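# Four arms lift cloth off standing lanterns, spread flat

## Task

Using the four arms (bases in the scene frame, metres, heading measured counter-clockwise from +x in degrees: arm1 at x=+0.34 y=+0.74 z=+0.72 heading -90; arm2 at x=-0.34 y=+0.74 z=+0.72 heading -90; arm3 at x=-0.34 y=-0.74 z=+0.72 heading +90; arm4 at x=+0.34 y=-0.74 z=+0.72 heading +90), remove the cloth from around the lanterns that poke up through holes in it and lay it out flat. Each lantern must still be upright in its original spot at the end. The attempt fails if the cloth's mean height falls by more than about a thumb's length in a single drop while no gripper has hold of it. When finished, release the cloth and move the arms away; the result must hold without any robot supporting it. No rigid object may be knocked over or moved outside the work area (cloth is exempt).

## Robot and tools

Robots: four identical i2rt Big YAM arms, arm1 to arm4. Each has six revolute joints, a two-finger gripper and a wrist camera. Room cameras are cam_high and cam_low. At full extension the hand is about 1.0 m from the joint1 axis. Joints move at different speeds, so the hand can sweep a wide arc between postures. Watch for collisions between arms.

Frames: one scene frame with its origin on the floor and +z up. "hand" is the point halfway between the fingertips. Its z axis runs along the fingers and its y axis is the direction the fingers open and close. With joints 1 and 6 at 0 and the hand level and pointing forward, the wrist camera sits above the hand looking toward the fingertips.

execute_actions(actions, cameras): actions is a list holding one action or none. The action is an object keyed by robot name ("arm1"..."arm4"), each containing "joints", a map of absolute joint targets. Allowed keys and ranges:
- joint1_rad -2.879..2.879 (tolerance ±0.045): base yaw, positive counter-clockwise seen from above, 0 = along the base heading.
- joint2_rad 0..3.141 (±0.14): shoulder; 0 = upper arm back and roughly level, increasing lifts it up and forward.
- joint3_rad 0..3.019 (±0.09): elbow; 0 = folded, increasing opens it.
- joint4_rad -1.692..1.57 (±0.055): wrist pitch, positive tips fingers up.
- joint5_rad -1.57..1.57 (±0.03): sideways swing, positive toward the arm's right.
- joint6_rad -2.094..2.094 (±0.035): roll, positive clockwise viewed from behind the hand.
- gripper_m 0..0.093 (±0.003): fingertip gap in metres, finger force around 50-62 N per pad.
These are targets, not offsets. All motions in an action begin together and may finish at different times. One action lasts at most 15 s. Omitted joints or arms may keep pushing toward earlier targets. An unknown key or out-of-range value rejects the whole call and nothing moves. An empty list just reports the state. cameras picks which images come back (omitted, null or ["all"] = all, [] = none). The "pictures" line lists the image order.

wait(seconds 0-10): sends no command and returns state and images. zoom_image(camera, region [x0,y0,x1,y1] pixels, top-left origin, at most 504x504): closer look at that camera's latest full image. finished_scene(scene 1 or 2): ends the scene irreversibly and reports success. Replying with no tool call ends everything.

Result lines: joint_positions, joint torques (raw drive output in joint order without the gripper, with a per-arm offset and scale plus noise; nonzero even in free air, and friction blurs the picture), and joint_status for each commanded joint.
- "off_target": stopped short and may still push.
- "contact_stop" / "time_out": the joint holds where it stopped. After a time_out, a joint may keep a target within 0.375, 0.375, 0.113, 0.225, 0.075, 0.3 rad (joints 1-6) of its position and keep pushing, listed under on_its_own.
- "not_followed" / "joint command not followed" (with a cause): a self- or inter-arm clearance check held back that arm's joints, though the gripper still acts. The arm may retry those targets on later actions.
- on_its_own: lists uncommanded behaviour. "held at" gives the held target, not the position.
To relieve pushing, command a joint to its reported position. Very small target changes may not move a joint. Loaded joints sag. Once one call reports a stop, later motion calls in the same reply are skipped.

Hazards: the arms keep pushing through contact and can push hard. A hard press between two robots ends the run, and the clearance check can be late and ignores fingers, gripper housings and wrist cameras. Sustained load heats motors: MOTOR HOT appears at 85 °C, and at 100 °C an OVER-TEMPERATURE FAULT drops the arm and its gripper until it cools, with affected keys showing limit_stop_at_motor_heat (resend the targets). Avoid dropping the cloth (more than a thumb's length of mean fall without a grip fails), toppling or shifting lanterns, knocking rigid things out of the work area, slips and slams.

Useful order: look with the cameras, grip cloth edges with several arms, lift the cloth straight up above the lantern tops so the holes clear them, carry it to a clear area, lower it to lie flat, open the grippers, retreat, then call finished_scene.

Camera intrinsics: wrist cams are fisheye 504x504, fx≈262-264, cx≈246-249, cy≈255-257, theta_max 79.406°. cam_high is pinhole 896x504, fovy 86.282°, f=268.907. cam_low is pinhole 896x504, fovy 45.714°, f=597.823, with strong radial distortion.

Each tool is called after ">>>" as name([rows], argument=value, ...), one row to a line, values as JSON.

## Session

>>> execute_actions(actions=[])

Scene clock: 0.00 s.
Joint torques (N m, as the arm reports them, + toward a larger angle): no reading
arm1.joint_positions: joint1_rad=+0.002 joint2_rad=+0.438 joint3_rad=+1.482 joint4_rad=-1.548 joint5_rad=+0.005 joint6_rad=+0.007 gripper_m=+0.094
arm1.joint_status: not commanded
arm1.hand: x=+0.3351 y=+0.6240 z=+1.3038 quat_wxyz=(-0.350, -0.621, -0.597, +0.368) (m; scene frame)
arm2.joint_positions: joint1_rad=-0.016 joint2_rad=+0.432 joint3_rad=+1.461 joint4_rad=-1.521 joint5_rad=+0.004 joint6_rad=+0.007 gripper_m=+0.095
arm2.joint_status: not commanded
arm2.hand: x=-0.3395 y=+0.6173 z=+1.2999 quat_wxyz=(-0.358, -0.618, -0.598, +0.365) (m; scene frame)
arm3.joint_positions: joint1_rad=+0.007 joint2_rad=+0.448 joint3_rad=+1.477 joint4_rad=-1.538 joint5_rad=+0.009 joint6_rad=+0.015 gripper_m=+0.094
arm3.joint_status: not commanded
arm3.hand: x=-0.3281 y=-0.6270 z=+1.3262 quat_wxyz=(-0.362, +0.597, -0.617, -0.363) (m; scene frame)
arm4.joint_positions: joint1_rad=+0.017 joint2_rad=+0.429 joint3_rad=+1.469 joint4_rad=-1.546 joint5_rad=+0.014 joint6_rad=+0.015 gripper_m=+0.094
arm4.joint_status: not commanded
arm4.hand: x=+0.3405 y=-0.6255 z=+1.3552 quat_wxyz=(-0.364, +0.595, -0.623, -0.353) (m; scene frame)
pictures: arm1_cam_wrist, arm2_cam_wrist, arm3_cam_wrist, arm4_cam_wrist, cam_high, cam_low
Images, in order (width x height): arm1_cam_wrist 504x504, arm2_cam_wrist 504x504, arm3_cam_wrist 504x504, arm4_cam_wrist 504x504, cam_high 896x504, cam_low 896x504.

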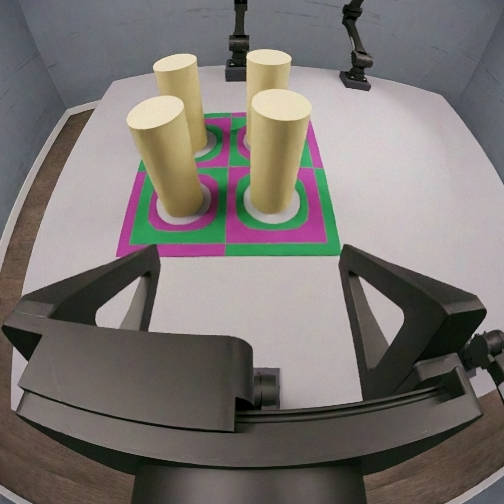

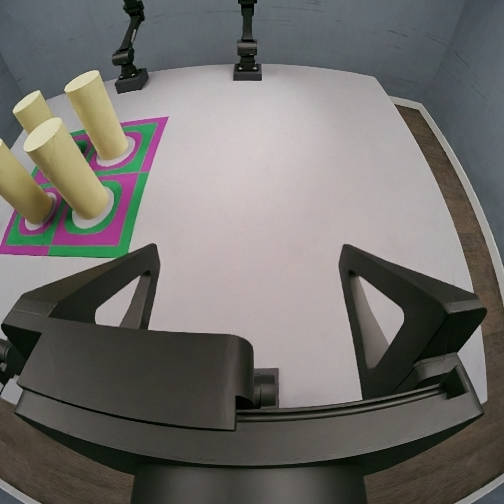

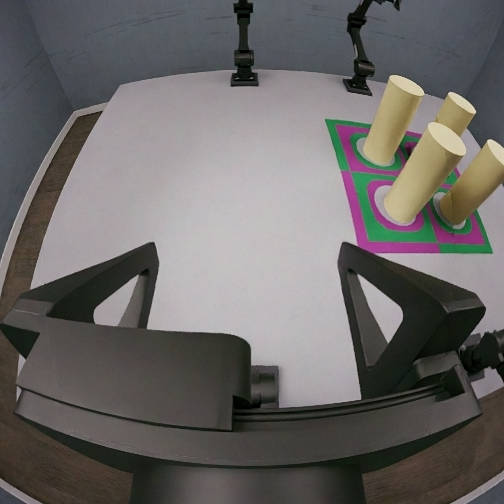

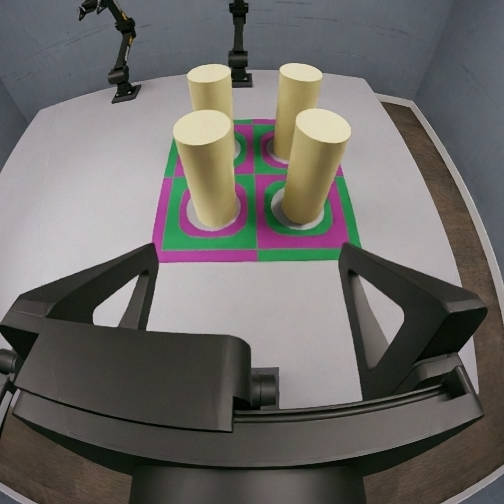

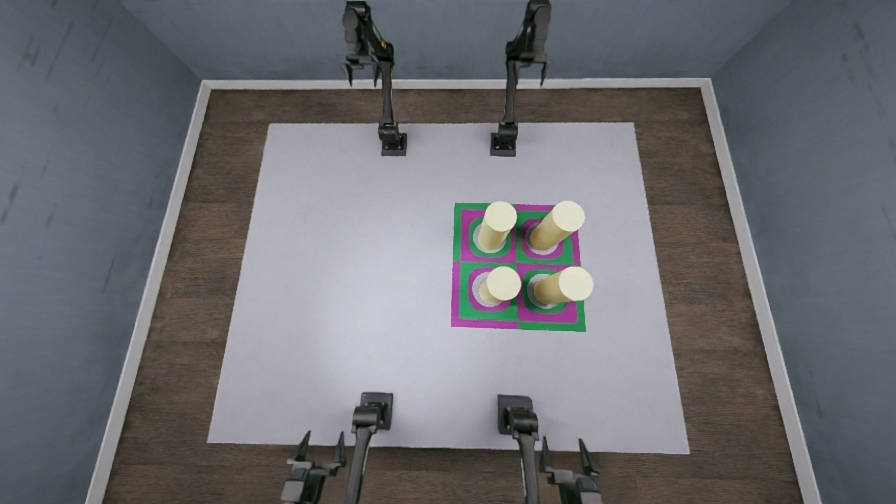

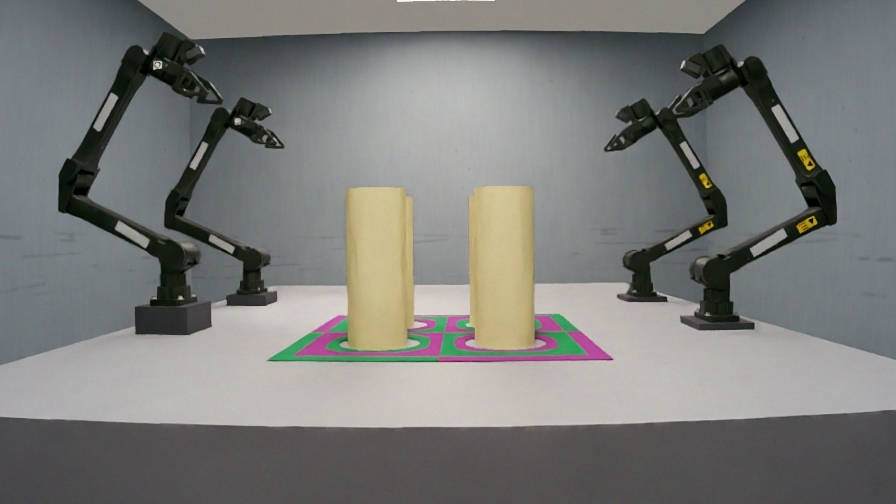

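>>> zoom_image(camera="cam_high", region=[430, 180, 630, 350])

>>> zoom_image(camera="cam_low", region=[250, 170, 630, 380])

Region (430, 180, 630, 350) of cam_high's 896x504 image, scaled by 2.520, with more detail than that image has; it fills the top 428 rows of this view, and the rest is white.

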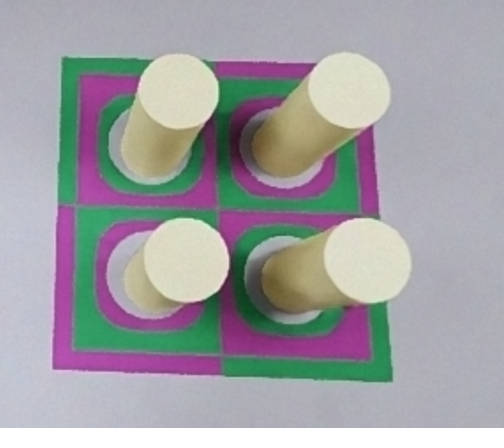

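Region (250, 170, 630, 380) of cam_low's 896x504 image, scaled by 1.326, with more detail than that image has; it fills the top 279 rows of this view, and the rest is white.

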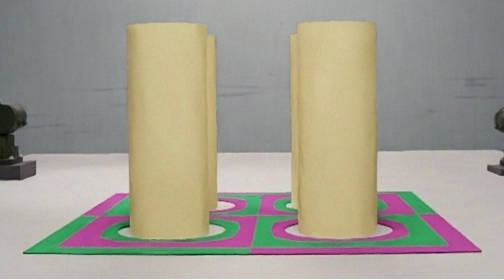

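>>> zoom_image(camera="cam_high", region=[510, 190, 610, 270])

>>> zoom_image(camera="cam_high", region=[510, 255, 610, 340])

>>> zoom_image(camera="cam_high", region=[440, 190, 540, 270])

>>> zoom_image(camera="cam_high", region=[440, 255, 540, 340])

Region (510, 190, 610, 270) of cam_high's 896x504 image, scaled by 5.040, with more detail than that image has; it fills the top 403 rows of this view, and the rest is white.

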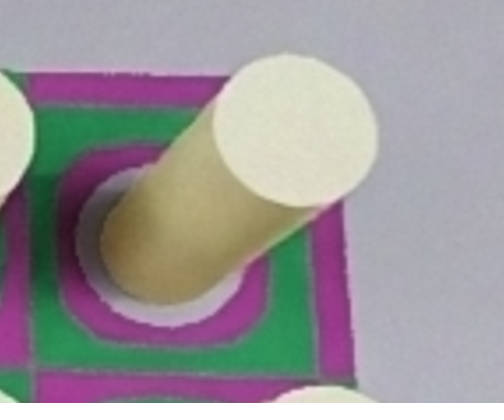

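Region (510, 255, 610, 340) of cam_high's 896x504 image, scaled by 5.040, with more detail than that image has; it fills the top 428 rows of this view, and the rest is white.

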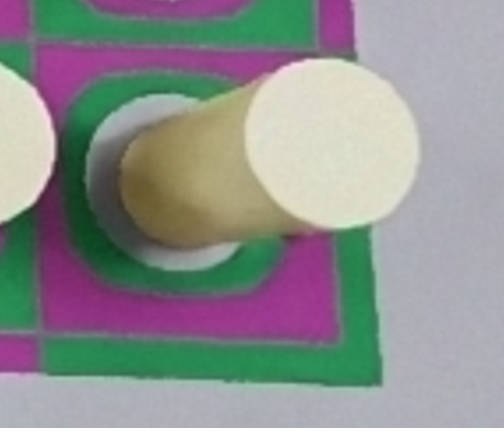

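Region (440, 190, 540, 270) of cam_high's 896x504 image, scaled by 5.040, with more detail than that image has; it fills the top 403 rows of this view, and the rest is white.

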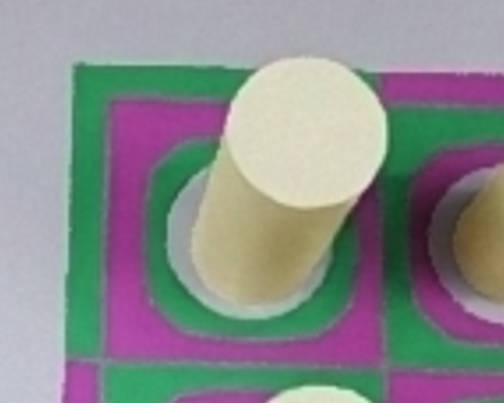

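Region (440, 255, 540, 340) of cam_high's 896x504 image, scaled by 5.040, with more detail than that image has; it fills the top 428 rows of this view, and the rest is white.

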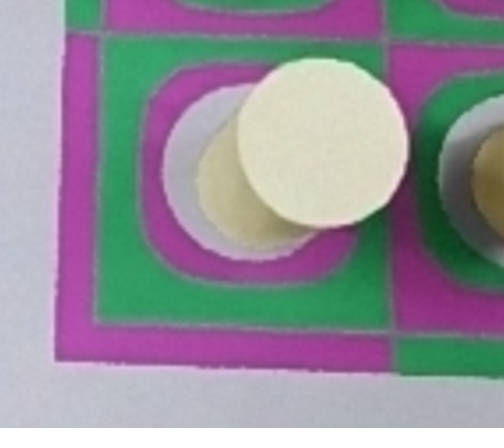

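>>> execute_actions([
  {"arm1":{"joints":{"joint1_rad":0.786,"joint2_rad":1.2,"joint3_rad":1.5,"joint4_rad":-1.45,"joint6_rad":1.58,"gripper_m":0.093}},"arm2":{"joints":{"joint1_rad":0.793,"joint2_rad":1.2,"joint3_rad":1.5,"joint4_rad":-1.45,"joint6_rad":0.045,"gripper_m":0.093}},"arm3":{"joints":{"joint1_rad":-0.689,"joint2_rad":1.2,"joint3_rad":1.5,"joint4_rad":-1.45,"joint6_rad":0.125,"gripper_m":0.093}},"arm4":{"joints":{"joint1_rad":-0.701,"joint2_rad":1.2,"joint3_rad":1.47,"joint4_rad":-1.45,"joint6_rad":-1.50,"gripper_m":0.093}}},
], cameras=["cam_high"])

Scene clock: 26.33 s.
Joint torques (N m, as the arm reports them, + toward a larger angle): arm1=[-5.39 -8.58 10.76  1.3   0.05  0.11] | arm2=[  0.11 -10.24  10.34   1.18  -0.03   0.08] | arm3=[-0.69 -8.93  9.87  1.3   0.1   0.04] | arm4=[ 1.05 -8.84  8.85  1.43  0.   -0.1 ]
arm1.joint_positions: joint1_rad=+0.786 joint2_rad=+1.211 joint3_rad=+1.472 joint4_rad=-1.457 joint5_rad=+0.006 joint6_rad=+1.565 gripper_m=+0.093
arm1.joint_status: all done
arm1.hand: x=+0.6178 y=+0.4375 z=+1.1154 quat_wxyz=(-0.172, -0.914, -0.363, -0.061) (m; scene frame)
arm2.joint_positions: joint1_rad=+0.795 joint2_rad=+1.217 joint3_rad=+1.473 joint4_rad=-1.456 joint5_rad=+0.005 joint6_rad=+0.033 gripper_m=+0.093
arm2.joint_status: all done
arm2.hand: x=-0.0434 y=+0.4462 z=+1.1148 quat_wxyz=(-0.171, -0.391, -0.902, +0.068) (m; scene frame)
arm3.joint_positions: joint1_rad=-0.690 joint2_rad=+1.199 joint3_rad=+1.479 joint4_rad=-1.462 joint5_rad=+0.008 joint6_rad=+0.114 gripper_m=+0.093
arm3.joint_status: all done
arm3.hand: x=-0.0663 y=-0.4366 z=+1.1499 quat_wxyz=(-0.172, +0.357, -0.913, -0.095) (m; scene frame)
arm4.joint_positions: joint1_rad=-0.700 joint2_rad=+1.215 joint3_rad=+1.460 joint4_rad=-1.458 joint5_rad=+0.014 joint6_rad=-1.490 gripper_m=+0.093
arm4.joint_status: all done
arm4.hand: x=+0.6134 y=-0.4381 z=+1.1665 quat_wxyz=(-0.166, +0.902, -0.393, +0.064) (m; scene frame)
pictures: cam_high
Images, in order (width x height): cam_high 896x504.

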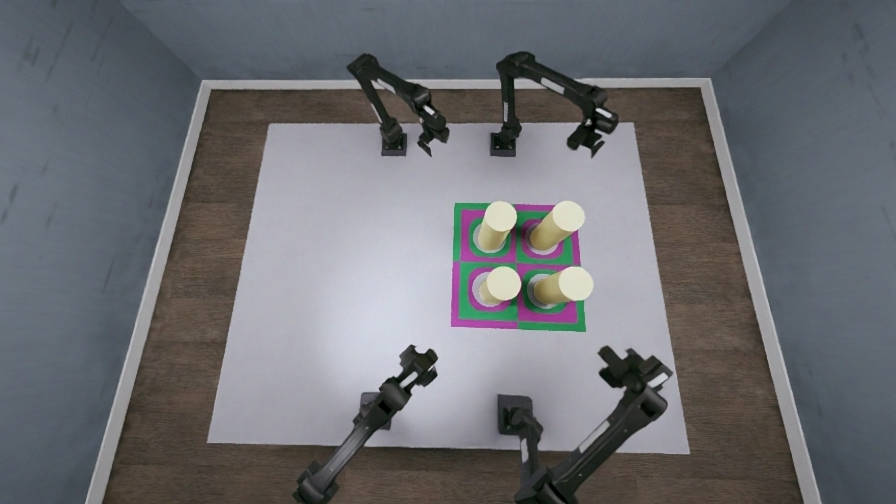

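>>> execute_actions([
  {"arm1":{"joints":{"joint2_rad":1.895,"joint3_rad":1.548,"joint4_rad":-1.172}},"arm2":{"joints":{"joint2_rad":1.871,"joint3_rad":1.516,"joint4_rad":-1.168}},"arm3":{"joints":{"joint2_rad":1.927,"joint3_rad":1.492,"joint4_rad":-1.095}},"arm4":{"joints":{"joint2_rad":1.895,"joint3_rad":1.374,"joint4_rad":-1.020}}},
])

Scene clock: 29.23 s.
Joint torques (N m, as the arm reports them, + toward a larger angle): arm1=[ -5.28 -19.47   9.7    0.64   0.06   0.16] | arm2=[  0.13 -21.02   9.11   0.51  -0.03   0.08] | arm3=[ -0.55 -17.84   8.58   0.78   0.1    0.05] | arm4=[  0.89 -18.34   7.18   0.91  -0.01  -0.08]
arm1.joint_positions: joint1_rad=+0.786 joint2_rad=+1.919 joint3_rad=+1.520 joint4_rad=-1.179 joint5_rad=+0.006 joint6_rad=+1.566 gripper_m=+0.093
arm1.joint_status: all done
arm1.hand: x=+0.7196 y=+0.3256 z=+0.8045 quat_wxyz=(+0.005, -0.930, -0.368, +0.008) (m; scene frame)
arm2.joint_positions: joint1_rad=+0.795 joint2_rad=+1.893 joint3_rad=+1.490 joint4_rad=-1.176 joint5_rad=+0.005 joint6_rad=+0.033 gripper_m=+0.093
arm2.joint_status: all done
arm2.hand: x=+0.0580 y=+0.3471 z=+0.8099 quat_wxyz=(+0.005, -0.397, -0.918, -0.001) (m; scene frame)
arm3.joint_positions: joint1_rad=-0.690 joint2_rad=+1.934 joint3_rad=+1.471 joint4_rad=-1.109 joint5_rad=+0.008 joint6_rad=+0.114 gripper_m=+0.093
arm3.joint_status: all done
arm3.hand: x=+0.0308 y=-0.3148 z=+0.8091 quat_wxyz=(-0.001, +0.367, -0.930, -0.004) (m; scene frame)
arm4.joint_positions: joint1_rad=-0.700 joint2_rad=+1.922 joint3_rad=+1.365 joint4_rad=-1.031 joint5_rad=+0.014 joint6_rad=-1.491 gripper_m=+0.093
arm4.joint_status: all done
arm4.hand: x=+0.6976 y=-0.3456 z=+0.8096 quat_wxyz=(+0.011, +0.917, -0.398, +0.004) (m; scene frame)
pictures: arm1_cam_wrist, arm2_cam_wrist, arm3_cam_wrist, arm4_cam_wrist, cam_high, cam_low
Images, in order (width x height): arm1_cam_wrist 504x504, arm2_cam_wrist 504x504, arm3_cam_wrist 504x504, arm4_cam_wrist 504x504, cam_high 896x504, cam_low 896x504.

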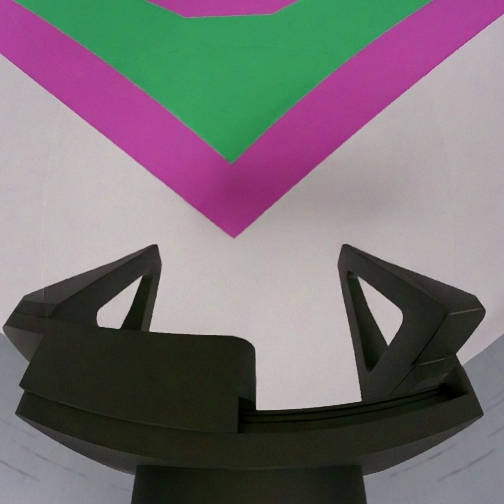

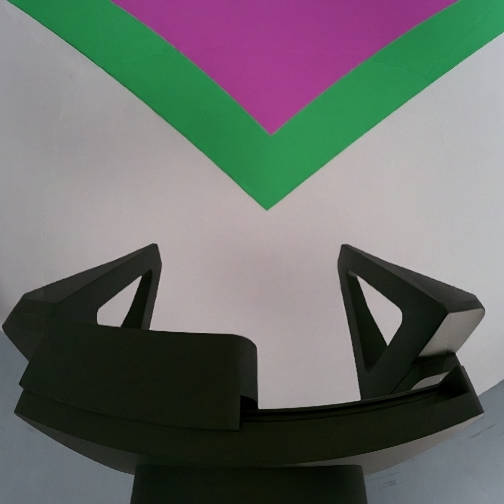

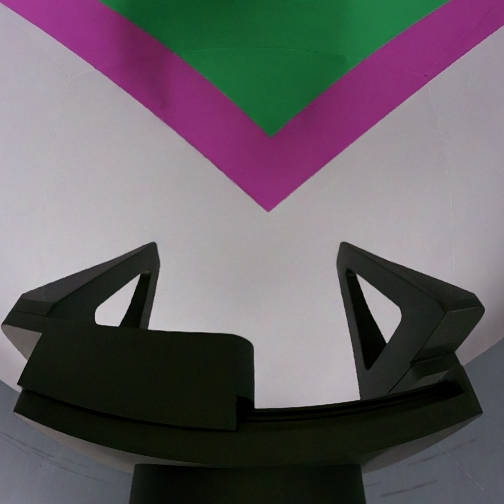

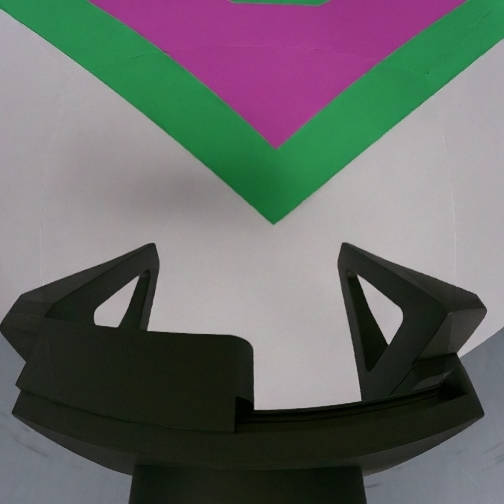

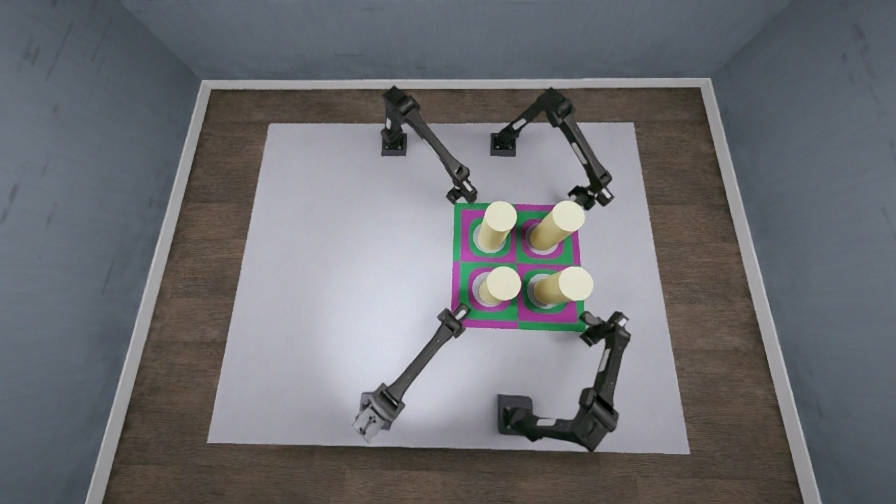

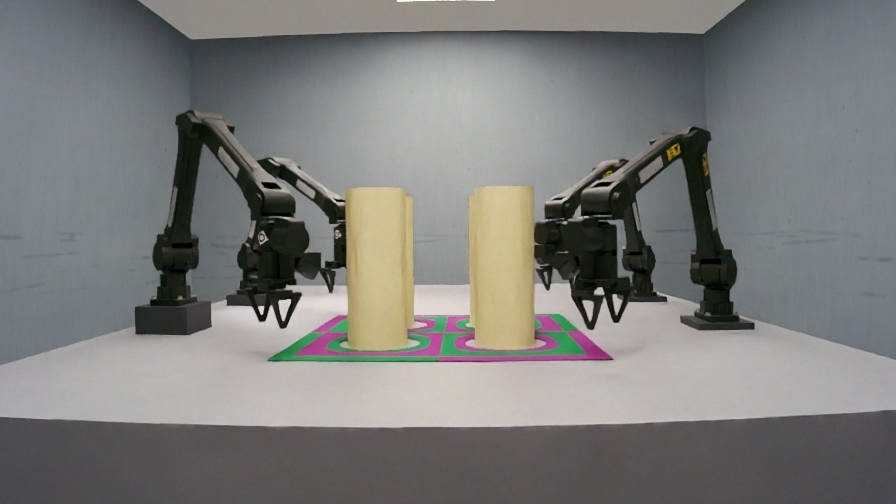

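>>> execute_actions([
  {"arm1":{"joints":{"joint2_rad":1.966,"joint4_rad":-1.100}},"arm2":{"joints":{"joint1_rad":0.765,"joint2_rad":1.954,"joint4_rad":-1.076}},"arm3":{"joints":{"joint1_rad":-0.726,"joint2_rad":2.016,"joint4_rad":-1.010}},"arm4":{"joints":{"joint2_rad":1.978,"joint4_rad":-0.900}}},
])

Scene clock: 42.20 s.
Joint torques (N m, as the arm reports them, + toward a larger angle): arm1=[ -5.34 -17.6    9.5    0.79   0.06   0.14] | arm2=[  0.39 -18.01   9.27   0.79  -0.03   0.08] | arm3=[  0.07 -18.32   8.35   0.75   0.1    0.04] | arm4=[  1.28 -16.45   7.16   1.08  -0.01  -0.07]
arm1.joint_positions: joint1_rad=+0.786 joint2_rad=+1.968 joint3_rad=+1.520 joint4_rad=-1.110 joint5_rad=+0.006 joint6_rad=+1.566 gripper_m=+0.093
arm1.joint_status: all done
arm1.hand: x=+0.7284 y=+0.3160 z=+0.7776 quat_wxyz=(-0.004, -0.930, -0.368, +0.005) (m; scene frame)
arm2.joint_positions: joint1_rad=+0.768 joint2_rad=+1.938 joint3_rad=+1.490 joint4_rad=-1.087 joint5_rad=+0.005 joint6_rad=+0.033 gripper_m=+0.093
arm2.joint_status: all done
arm2.hand: x=+0.0599 y=+0.3231 z=+0.7858 quat_wxyz=(-0.015, -0.409, -0.912, +0.007) (m; scene frame)
arm3.joint_positions: joint1_rad=-0.726 joint2_rad=+2.019 joint3_rad=+1.471 joint4_rad=-1.026 joint5_rad=+0.008 joint6_rad=+0.114 gripper_m=+0.093
arm3.joint_status: all done
arm3.hand: x=+0.0526 y=-0.3190 z=+0.7622 quat_wxyz=(+0.000, +0.350, -0.937, -0.004) (m; scene frame)
arm4.joint_positions: joint1_rad=-0.700 joint2_rad=+1.973 joint3_rad=+1.365 joint4_rad=-0.912 joint5_rad=+0.014 joint6_rad=-1.491 gripper_m=+0.093
arm4.joint_status: all done
arm4.hand: x=+0.7128 y=-0.3289 z=+0.7833 quat_wxyz=(-0.021, +0.917, -0.398, +0.015) (m; scene frame)
pictures: arm1_cam_wrist, arm2_cam_wrist, arm3_cam_wrist, arm4_cam_wrist, cam_high, cam_low
Images, in order (width x height): arm1_cam_wrist 504x504, arm2_cam_wrist 504x504, arm3_cam_wrist 504x504, arm4_cam_wrist 504x504, cam_high 896x504, cam_low 896x504.

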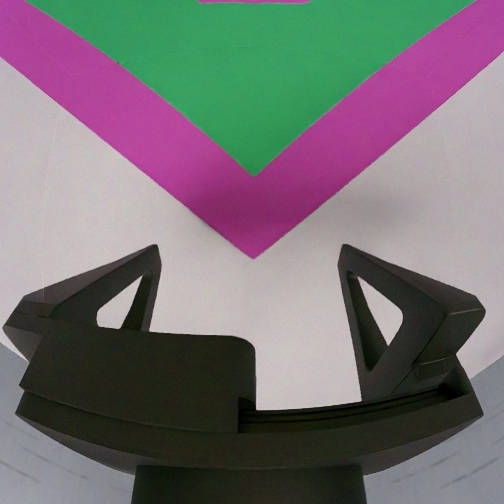

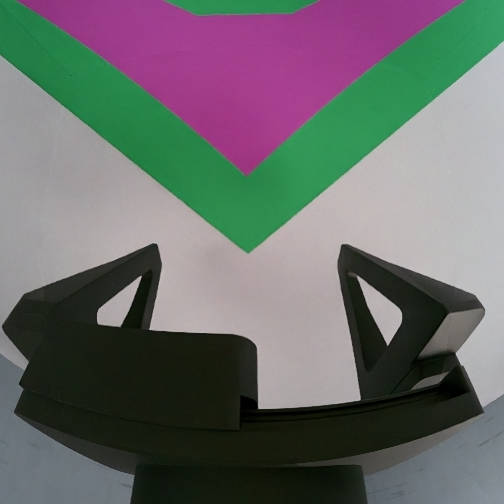

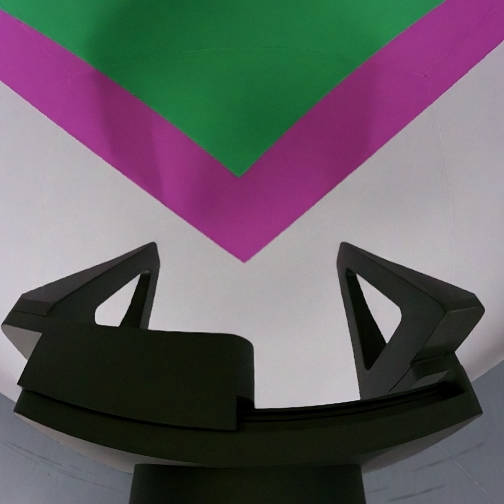

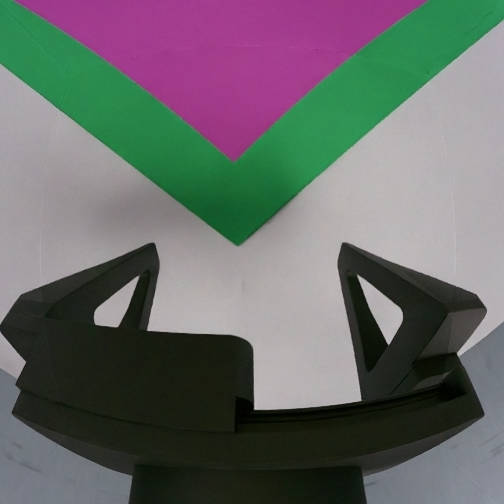

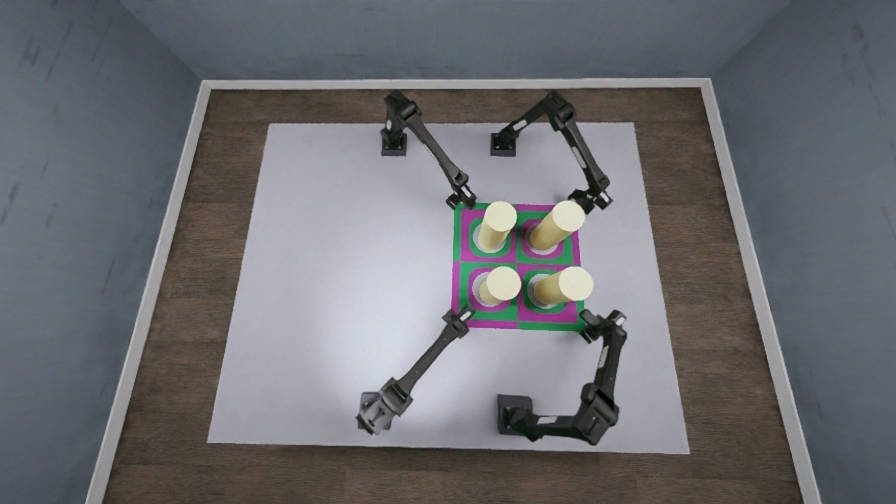

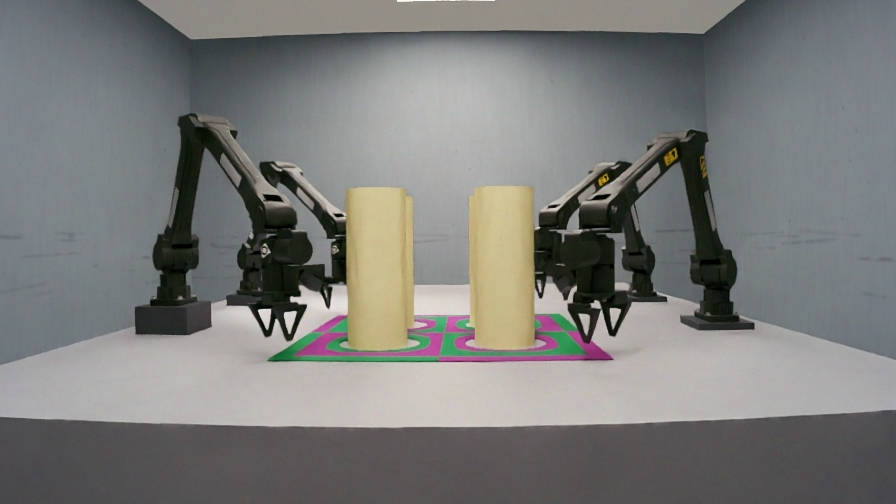

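>>> execute_actions([
  {"arm1":{"joints":{"joint2_rad":2.023,"joint3_rad":1.495,"joint4_rad":-1.016}},"arm2":{"joints":{"joint2_rad":2.023,"joint3_rad":1.470,"joint4_rad":-1.008}},"arm3":{"joints":{"joint2_rad":2.068,"joint3_rad":1.460,"joint4_rad":-0.940}},"arm4":{"joints":{"joint2_rad":2.063,"joint4_rad":-0.870}}},
])

Scene clock: 49.73 s.
Joint torques (N m, as the arm reports them, + toward a larger angle): arm1=[ -5.33 -17.38   7.52   0.74   0.1    0.13] | arm2=[  0.06 -19.06   7.5    0.59  -0.07   0.08] | arm3=[ -0.7  -17.48   7.06   0.83   0.1    0.04] | arm4=[  0.91 -16.42   6.53   0.65  -0.04  -0.06]
arm1.joint_positions: joint1_rad=+0.786 joint2_rad=+2.018 joint3_rad=+1.489 joint4_rad=-1.025 joint5_rad=+0.005 joint6_rad=+1.568 gripper_m=+0.093
arm1.joint_status: all done
arm1.hand: x=+0.7298 y=+0.3143 z=+0.7395 quat_wxyz=(-0.006, -0.930, -0.368, +0.003) (m; scene frame)
arm2.joint_positions: joint1_rad=+0.768 joint2_rad=+2.012 joint3_rad=+1.462 joint4_rad=-1.017 joint5_rad=+0.006 joint6_rad=+0.034 gripper_m=+0.093
arm2.joint_status: all done
arm2.hand: x=+0.0582 y=+0.3252 z=+0.7358 quat_wxyz=(+0.000, -0.409, -0.912, +0.001) (m; scene frame)
arm3.joint_positions: joint1_rad=-0.726 joint2_rad=+2.060 joint3_rad=+1.456 joint4_rad=-0.956 joint5_rad=+0.008 joint6_rad=+0.114 gripper_m=+0.093
arm3.joint_status: all done
arm3.hand: x=+0.0554 y=-0.3154 z=+0.7352 quat_wxyz=(-0.006, +0.350, -0.937, -0.007) (m; scene frame)
arm4.joint_positions: joint1_rad=-0.700 joint2_rad=+2.055 joint3_rad=+1.365 joint4_rad=-0.877 joint5_rad=+0.014 joint6_rad=-1.492 gripper_m=+0.093
arm4.joint_status: all done
arm4.hand: x=+0.7099 y=-0.3323 z=+0.7402 quat_wxyz=(+0.001, +0.918, -0.397, +0.007) (m; scene frame)
pictures: arm1_cam_wrist, arm2_cam_wrist, arm3_cam_wrist, arm4_cam_wrist, cam_high, cam_low
Images, in order (width x height): arm1_cam_wrist 504x504, arm2_cam_wrist 504x504, arm3_cam_wrist 504x504, arm4_cam_wrist 504x504, cam_high 896x504, cam_low 896x504.

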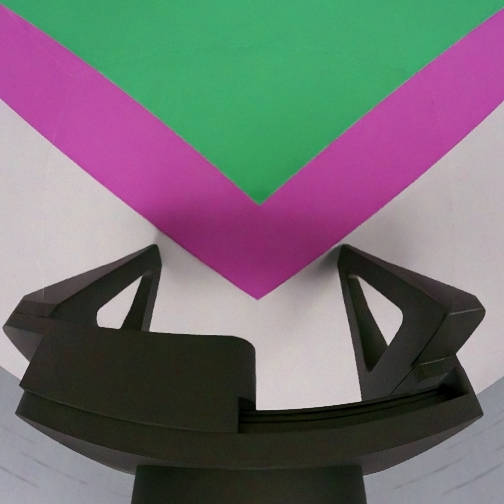

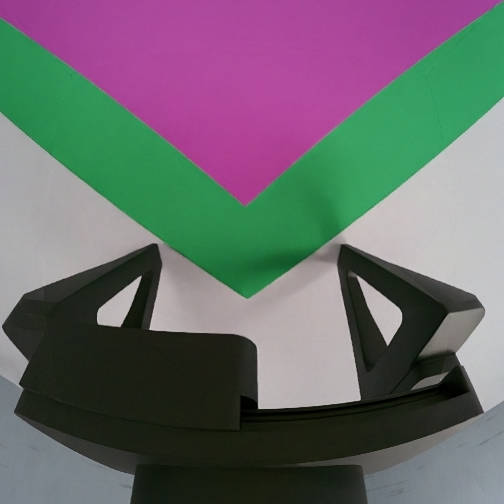

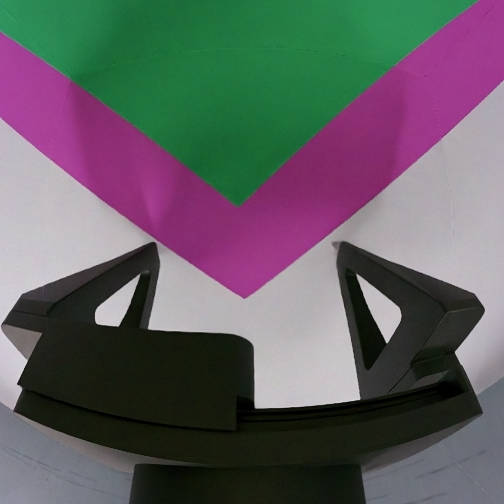

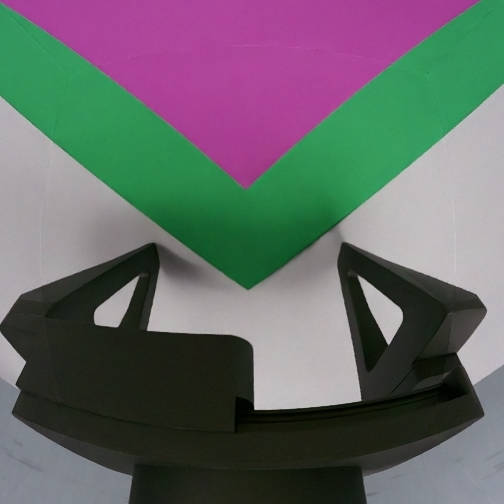

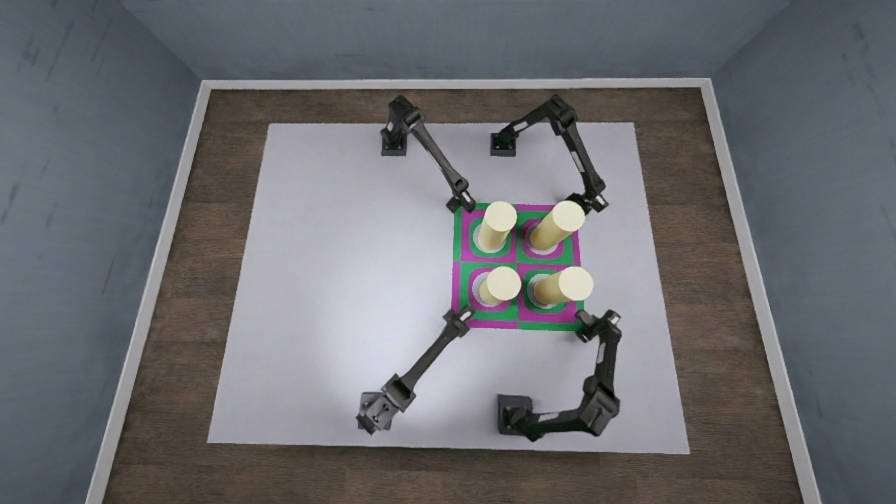

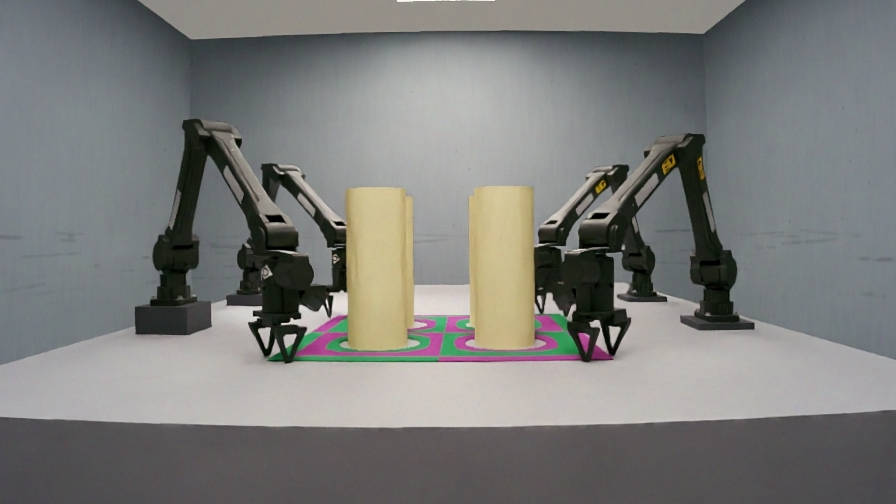

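>>> execute_actions(actions=[])

Scene clock: 51.87 s.
Joint torques (N m, as the arm reports them, + toward a larger angle): arm1=[ -5.43 -17.61   7.51   0.77   0.07   0.12] | arm2=[  0.04 -19.01   7.42   0.59  -0.07   0.08] | arm3=[ -0.76 -18.03   7.08   0.79   0.1    0.04] | arm4=[  1.01 -16.49   6.49   0.89  -0.03  -0.07]
arm1.joint_positions: joint1_rad=+0.786 joint2_rad=+2.018 joint3_rad=+1.489 joint4_rad=-1.025 joint5_rad=+0.005 joint6_rad=+1.568 gripper_m=+0.093
arm1.joint_status: all done
arm1.hand: x=+0.7298 y=+0.3143 z=+0.7395 quat_wxyz=(-0.006, -0.930, -0.368, +0.003) (m; scene frame)
arm2.joint_positions: joint1_rad=+0.768 joint2_rad=+2.012 joint3_rad=+1.462 joint4_rad=-1.017 joint5_rad=+0.006 joint6_rad=+0.034 gripper_m=+0.093
arm2.joint_status: all done
arm2.hand: x=+0.0582 y=+0.3252 z=+0.7358 quat_wxyz=(+0.000, -0.409, -0.912, +0.001) (m; scene frame)
arm3.joint_positions: joint1_rad=-0.726 joint2_rad=+2.060 joint3_rad=+1.456 joint4_rad=-0.956 joint5_rad=+0.008 joint6_rad=+0.114 gripper_m=+0.093
arm3.joint_status: all done
arm3.hand: x=+0.0554 y=-0.3154 z=+0.7352 quat_wxyz=(-0.006, +0.350, -0.937, -0.007) (m; scene frame)
arm4.joint_positions: joint1_rad=-0.700 joint2_rad=+2.055 joint3_rad=+1.365 joint4_rad=-0.877 joint5_rad=+0.014 joint6_rad=-1.492 gripper_m=+0.093
arm4.joint_status: all done
arm4.hand: x=+0.7099 y=-0.3323 z=+0.7402 quat_wxyz=(+0.001, +0.918, -0.397, +0.007) (m; scene frame)
pictures: arm1_cam_wrist, arm2_cam_wrist, arm3_cam_wrist, arm4_cam_wrist, cam_high, cam_low
Images, in order (width x height): arm1_cam_wrist 504x504, arm2_cam_wrist 504x504, arm3_cam_wrist 504x504, arm4_cam_wrist 504x504, cam_high 896x504, cam_low 896x504.

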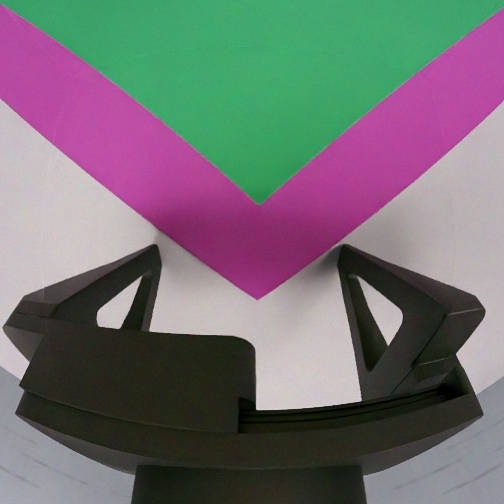

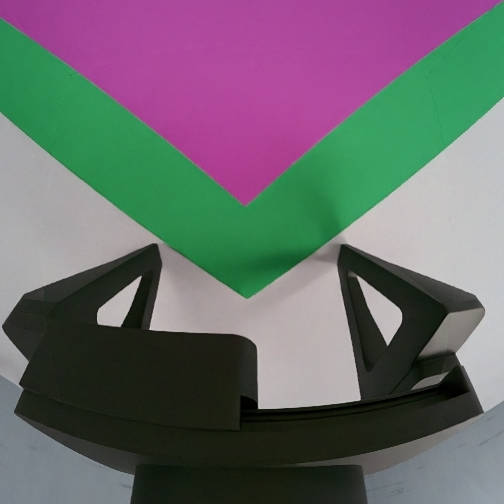

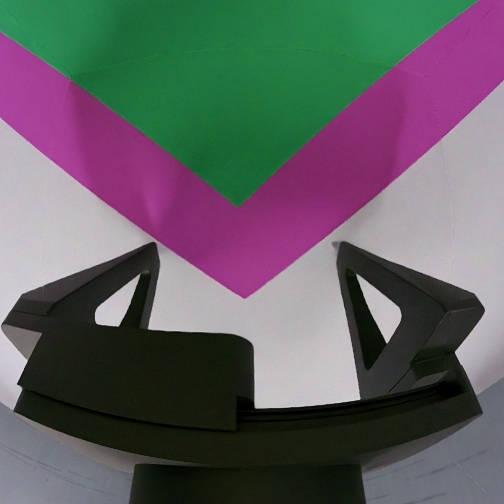

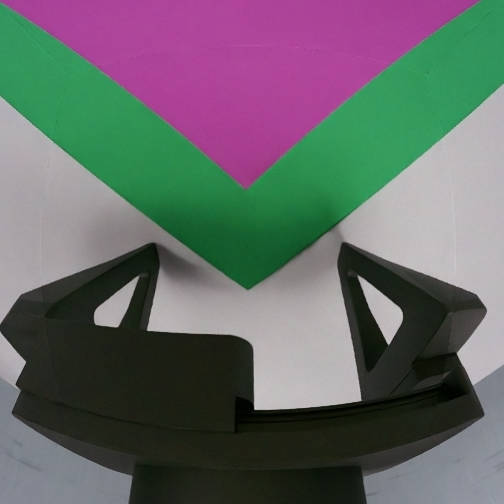

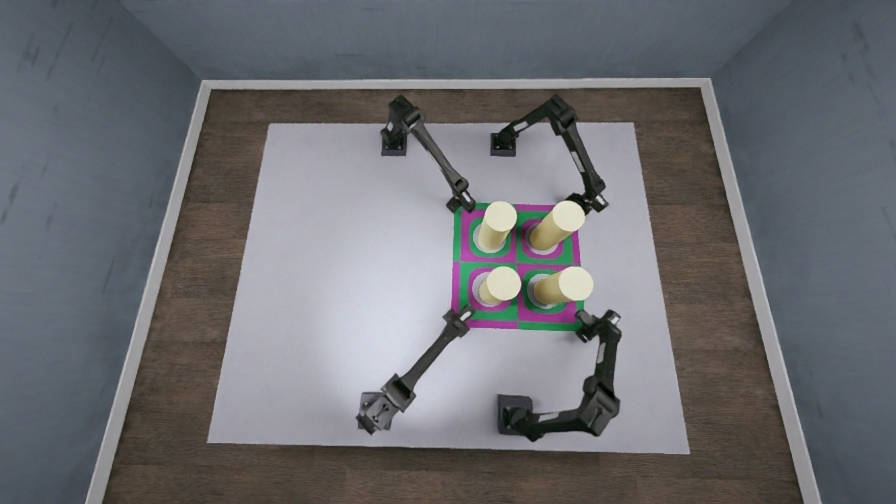

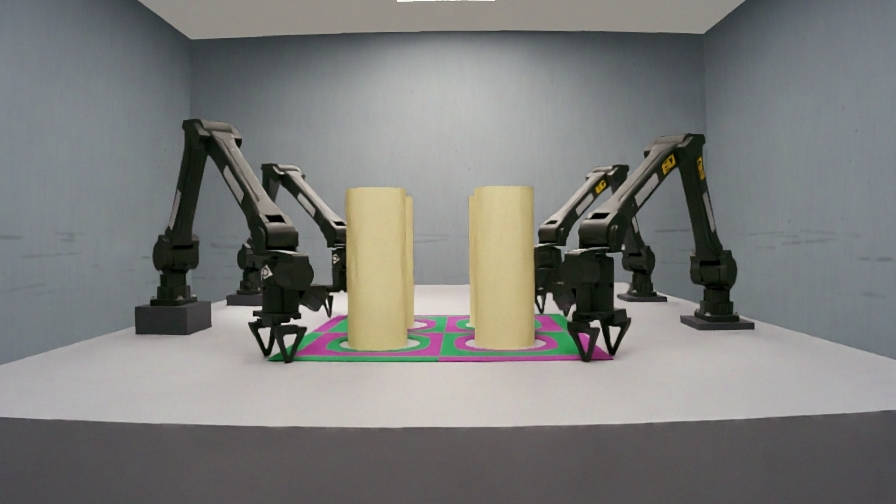

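>>> execute_actions([
  {"arm1":{"joints":{"gripper_m":0.0}},"arm2":{"joints":{"gripper_m":0.0}},"arm3":{"joints":{"gripper_m":0.0,"joint2_rad":2.08}},"arm4":{"joints":{"gripper_m":0.0}}},
], cameras=["arm1_cam_wrist","arm2_cam_wrist","arm3_cam_wrist","arm4_cam_wrist","cam_high"])

Scene clock: 53.30 s.
Joint torques (N m, as the arm reports them, + toward a larger angle): arm1=[ -5.25 -17.53   7.5    0.76   0.07   0.13] | arm2=[  0.17 -19.03   7.42   0.59  -0.07   0.08] | arm3=[ -1.07 -16.45   7.11   0.72   0.05   0.04] | arm4=[  1.25 -16.55   6.48   0.87  -0.04  -0.06]
arm1.joint_positions: joint1_rad=+0.786 joint2_rad=+2.018 joint3_rad=+1.489 joint4_rad=-1.025 joint5_rad=+0.005 joint6_rad=+1.568 gripper_m=+0.003
arm1.joint_status: all done
arm1.hand: x=+0.7298 y=+0.3143 z=+0.7395 quat_wxyz=(-0.006, -0.930, -0.368, +0.003) (m; scene frame)
arm2.joint_positions: joint1_rad=+0.768 joint2_rad=+2.012 joint3_rad=+1.462 joint4_rad=-1.017 joint5_rad=+0.006 joint6_rad=+0.034 gripper_m=+0.003
arm2.joint_status: gripper_m off_target (ended at +0.003, target +0.000)
arm2.hand: x=+0.0582 y=+0.3252 z=+0.7358 quat_wxyz=(+0.000, -0.409, -0.912, +0.001) (m; scene frame)
arm3.joint_positions: joint1_rad=-0.726 joint2_rad=+2.060 joint3_rad=+1.456 joint4_rad=-0.954 joint5_rad=+0.009 joint6_rad=+0.116 gripper_m=+0.002
arm3.joint_status: all done
arm3.hand: x=+0.0559 y=-0.3151 z=+0.7350 quat_wxyz=(-0.007, +0.349, -0.937, -0.007) (m; scene frame)
arm4.joint_positions: joint1_rad=-0.700 joint2_rad=+2.055 joint3_rad=+1.365 joint4_rad=-0.877 joint5_rad=+0.014 joint6_rad=-1.492 gripper_m=+0.002
arm4.joint_status: all done
arm4.hand: x=+0.7099 y=-0.3323 z=+0.7402 quat_wxyz=(+0.001, +0.918, -0.397, +0.007) (m; scene frame)
pictures: arm1_cam_wrist, arm2_cam_wrist, arm3_cam_wrist, arm4_cam_wrist, cam_high
Images, in order (width x height): arm1_cam_wrist 504x504, arm2_cam_wrist 504x504, arm3_cam_wrist 504x504, arm4_cam_wrist 504x504, cam_high 896x504.

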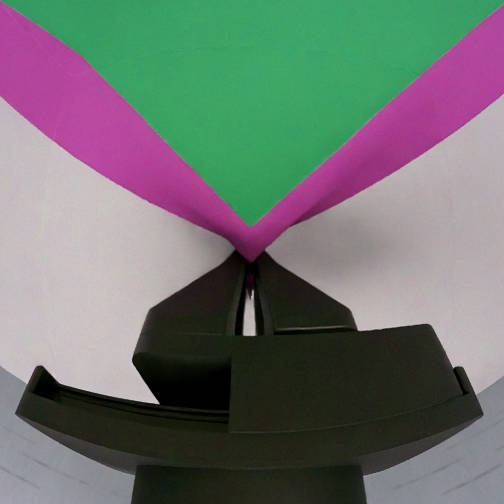

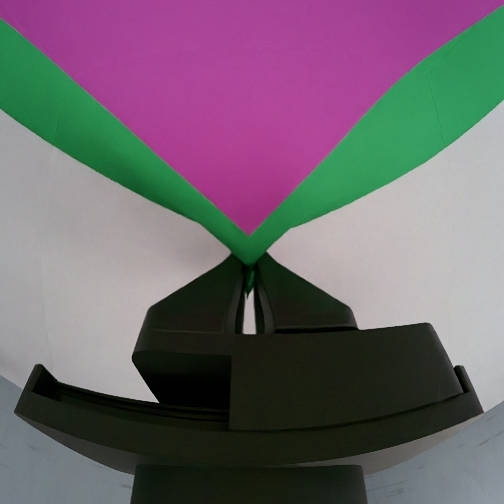

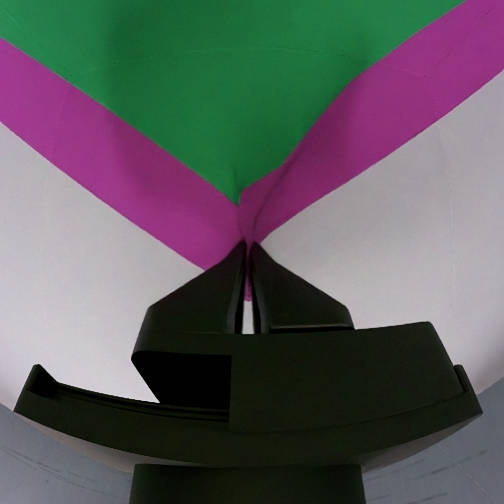

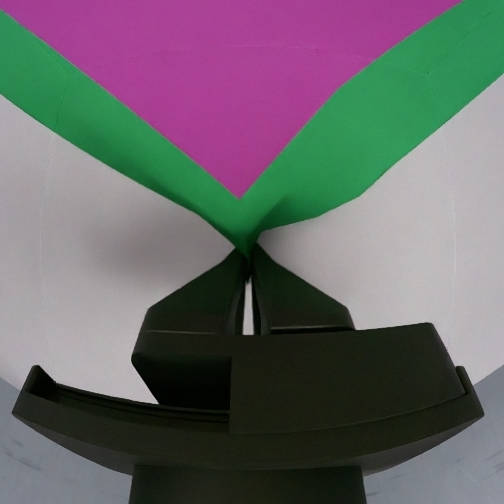

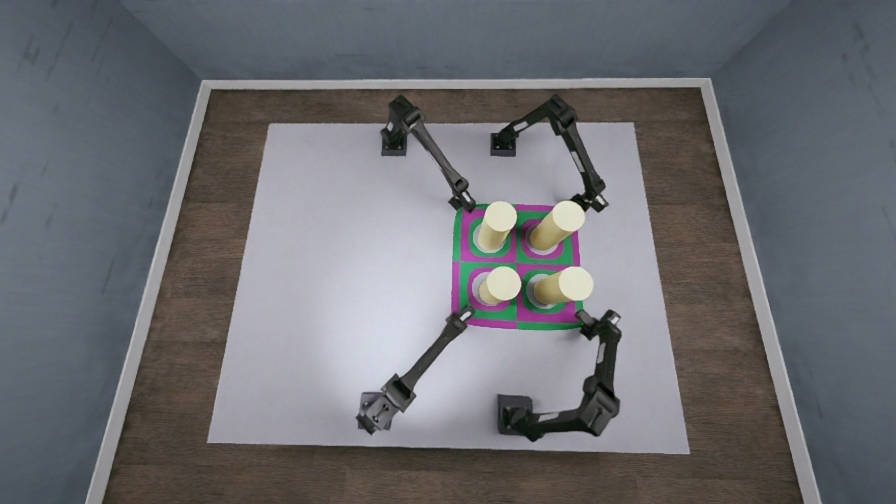

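>>> zoom_image(camera="cam_high", region=[430, 180, 640, 350])

Region (430, 180, 640, 350) of cam_high's 896x504 image, scaled by 2.400, with more detail than that image has; it fills the top 408 rows of this view, and the rest is white.

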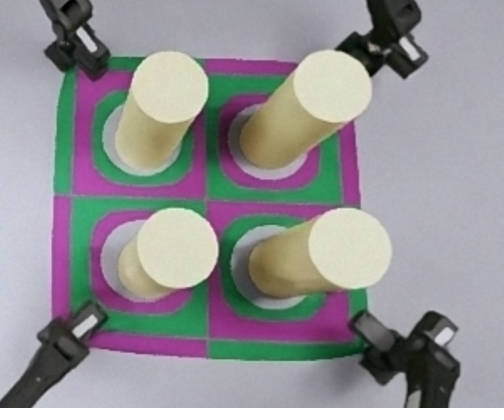

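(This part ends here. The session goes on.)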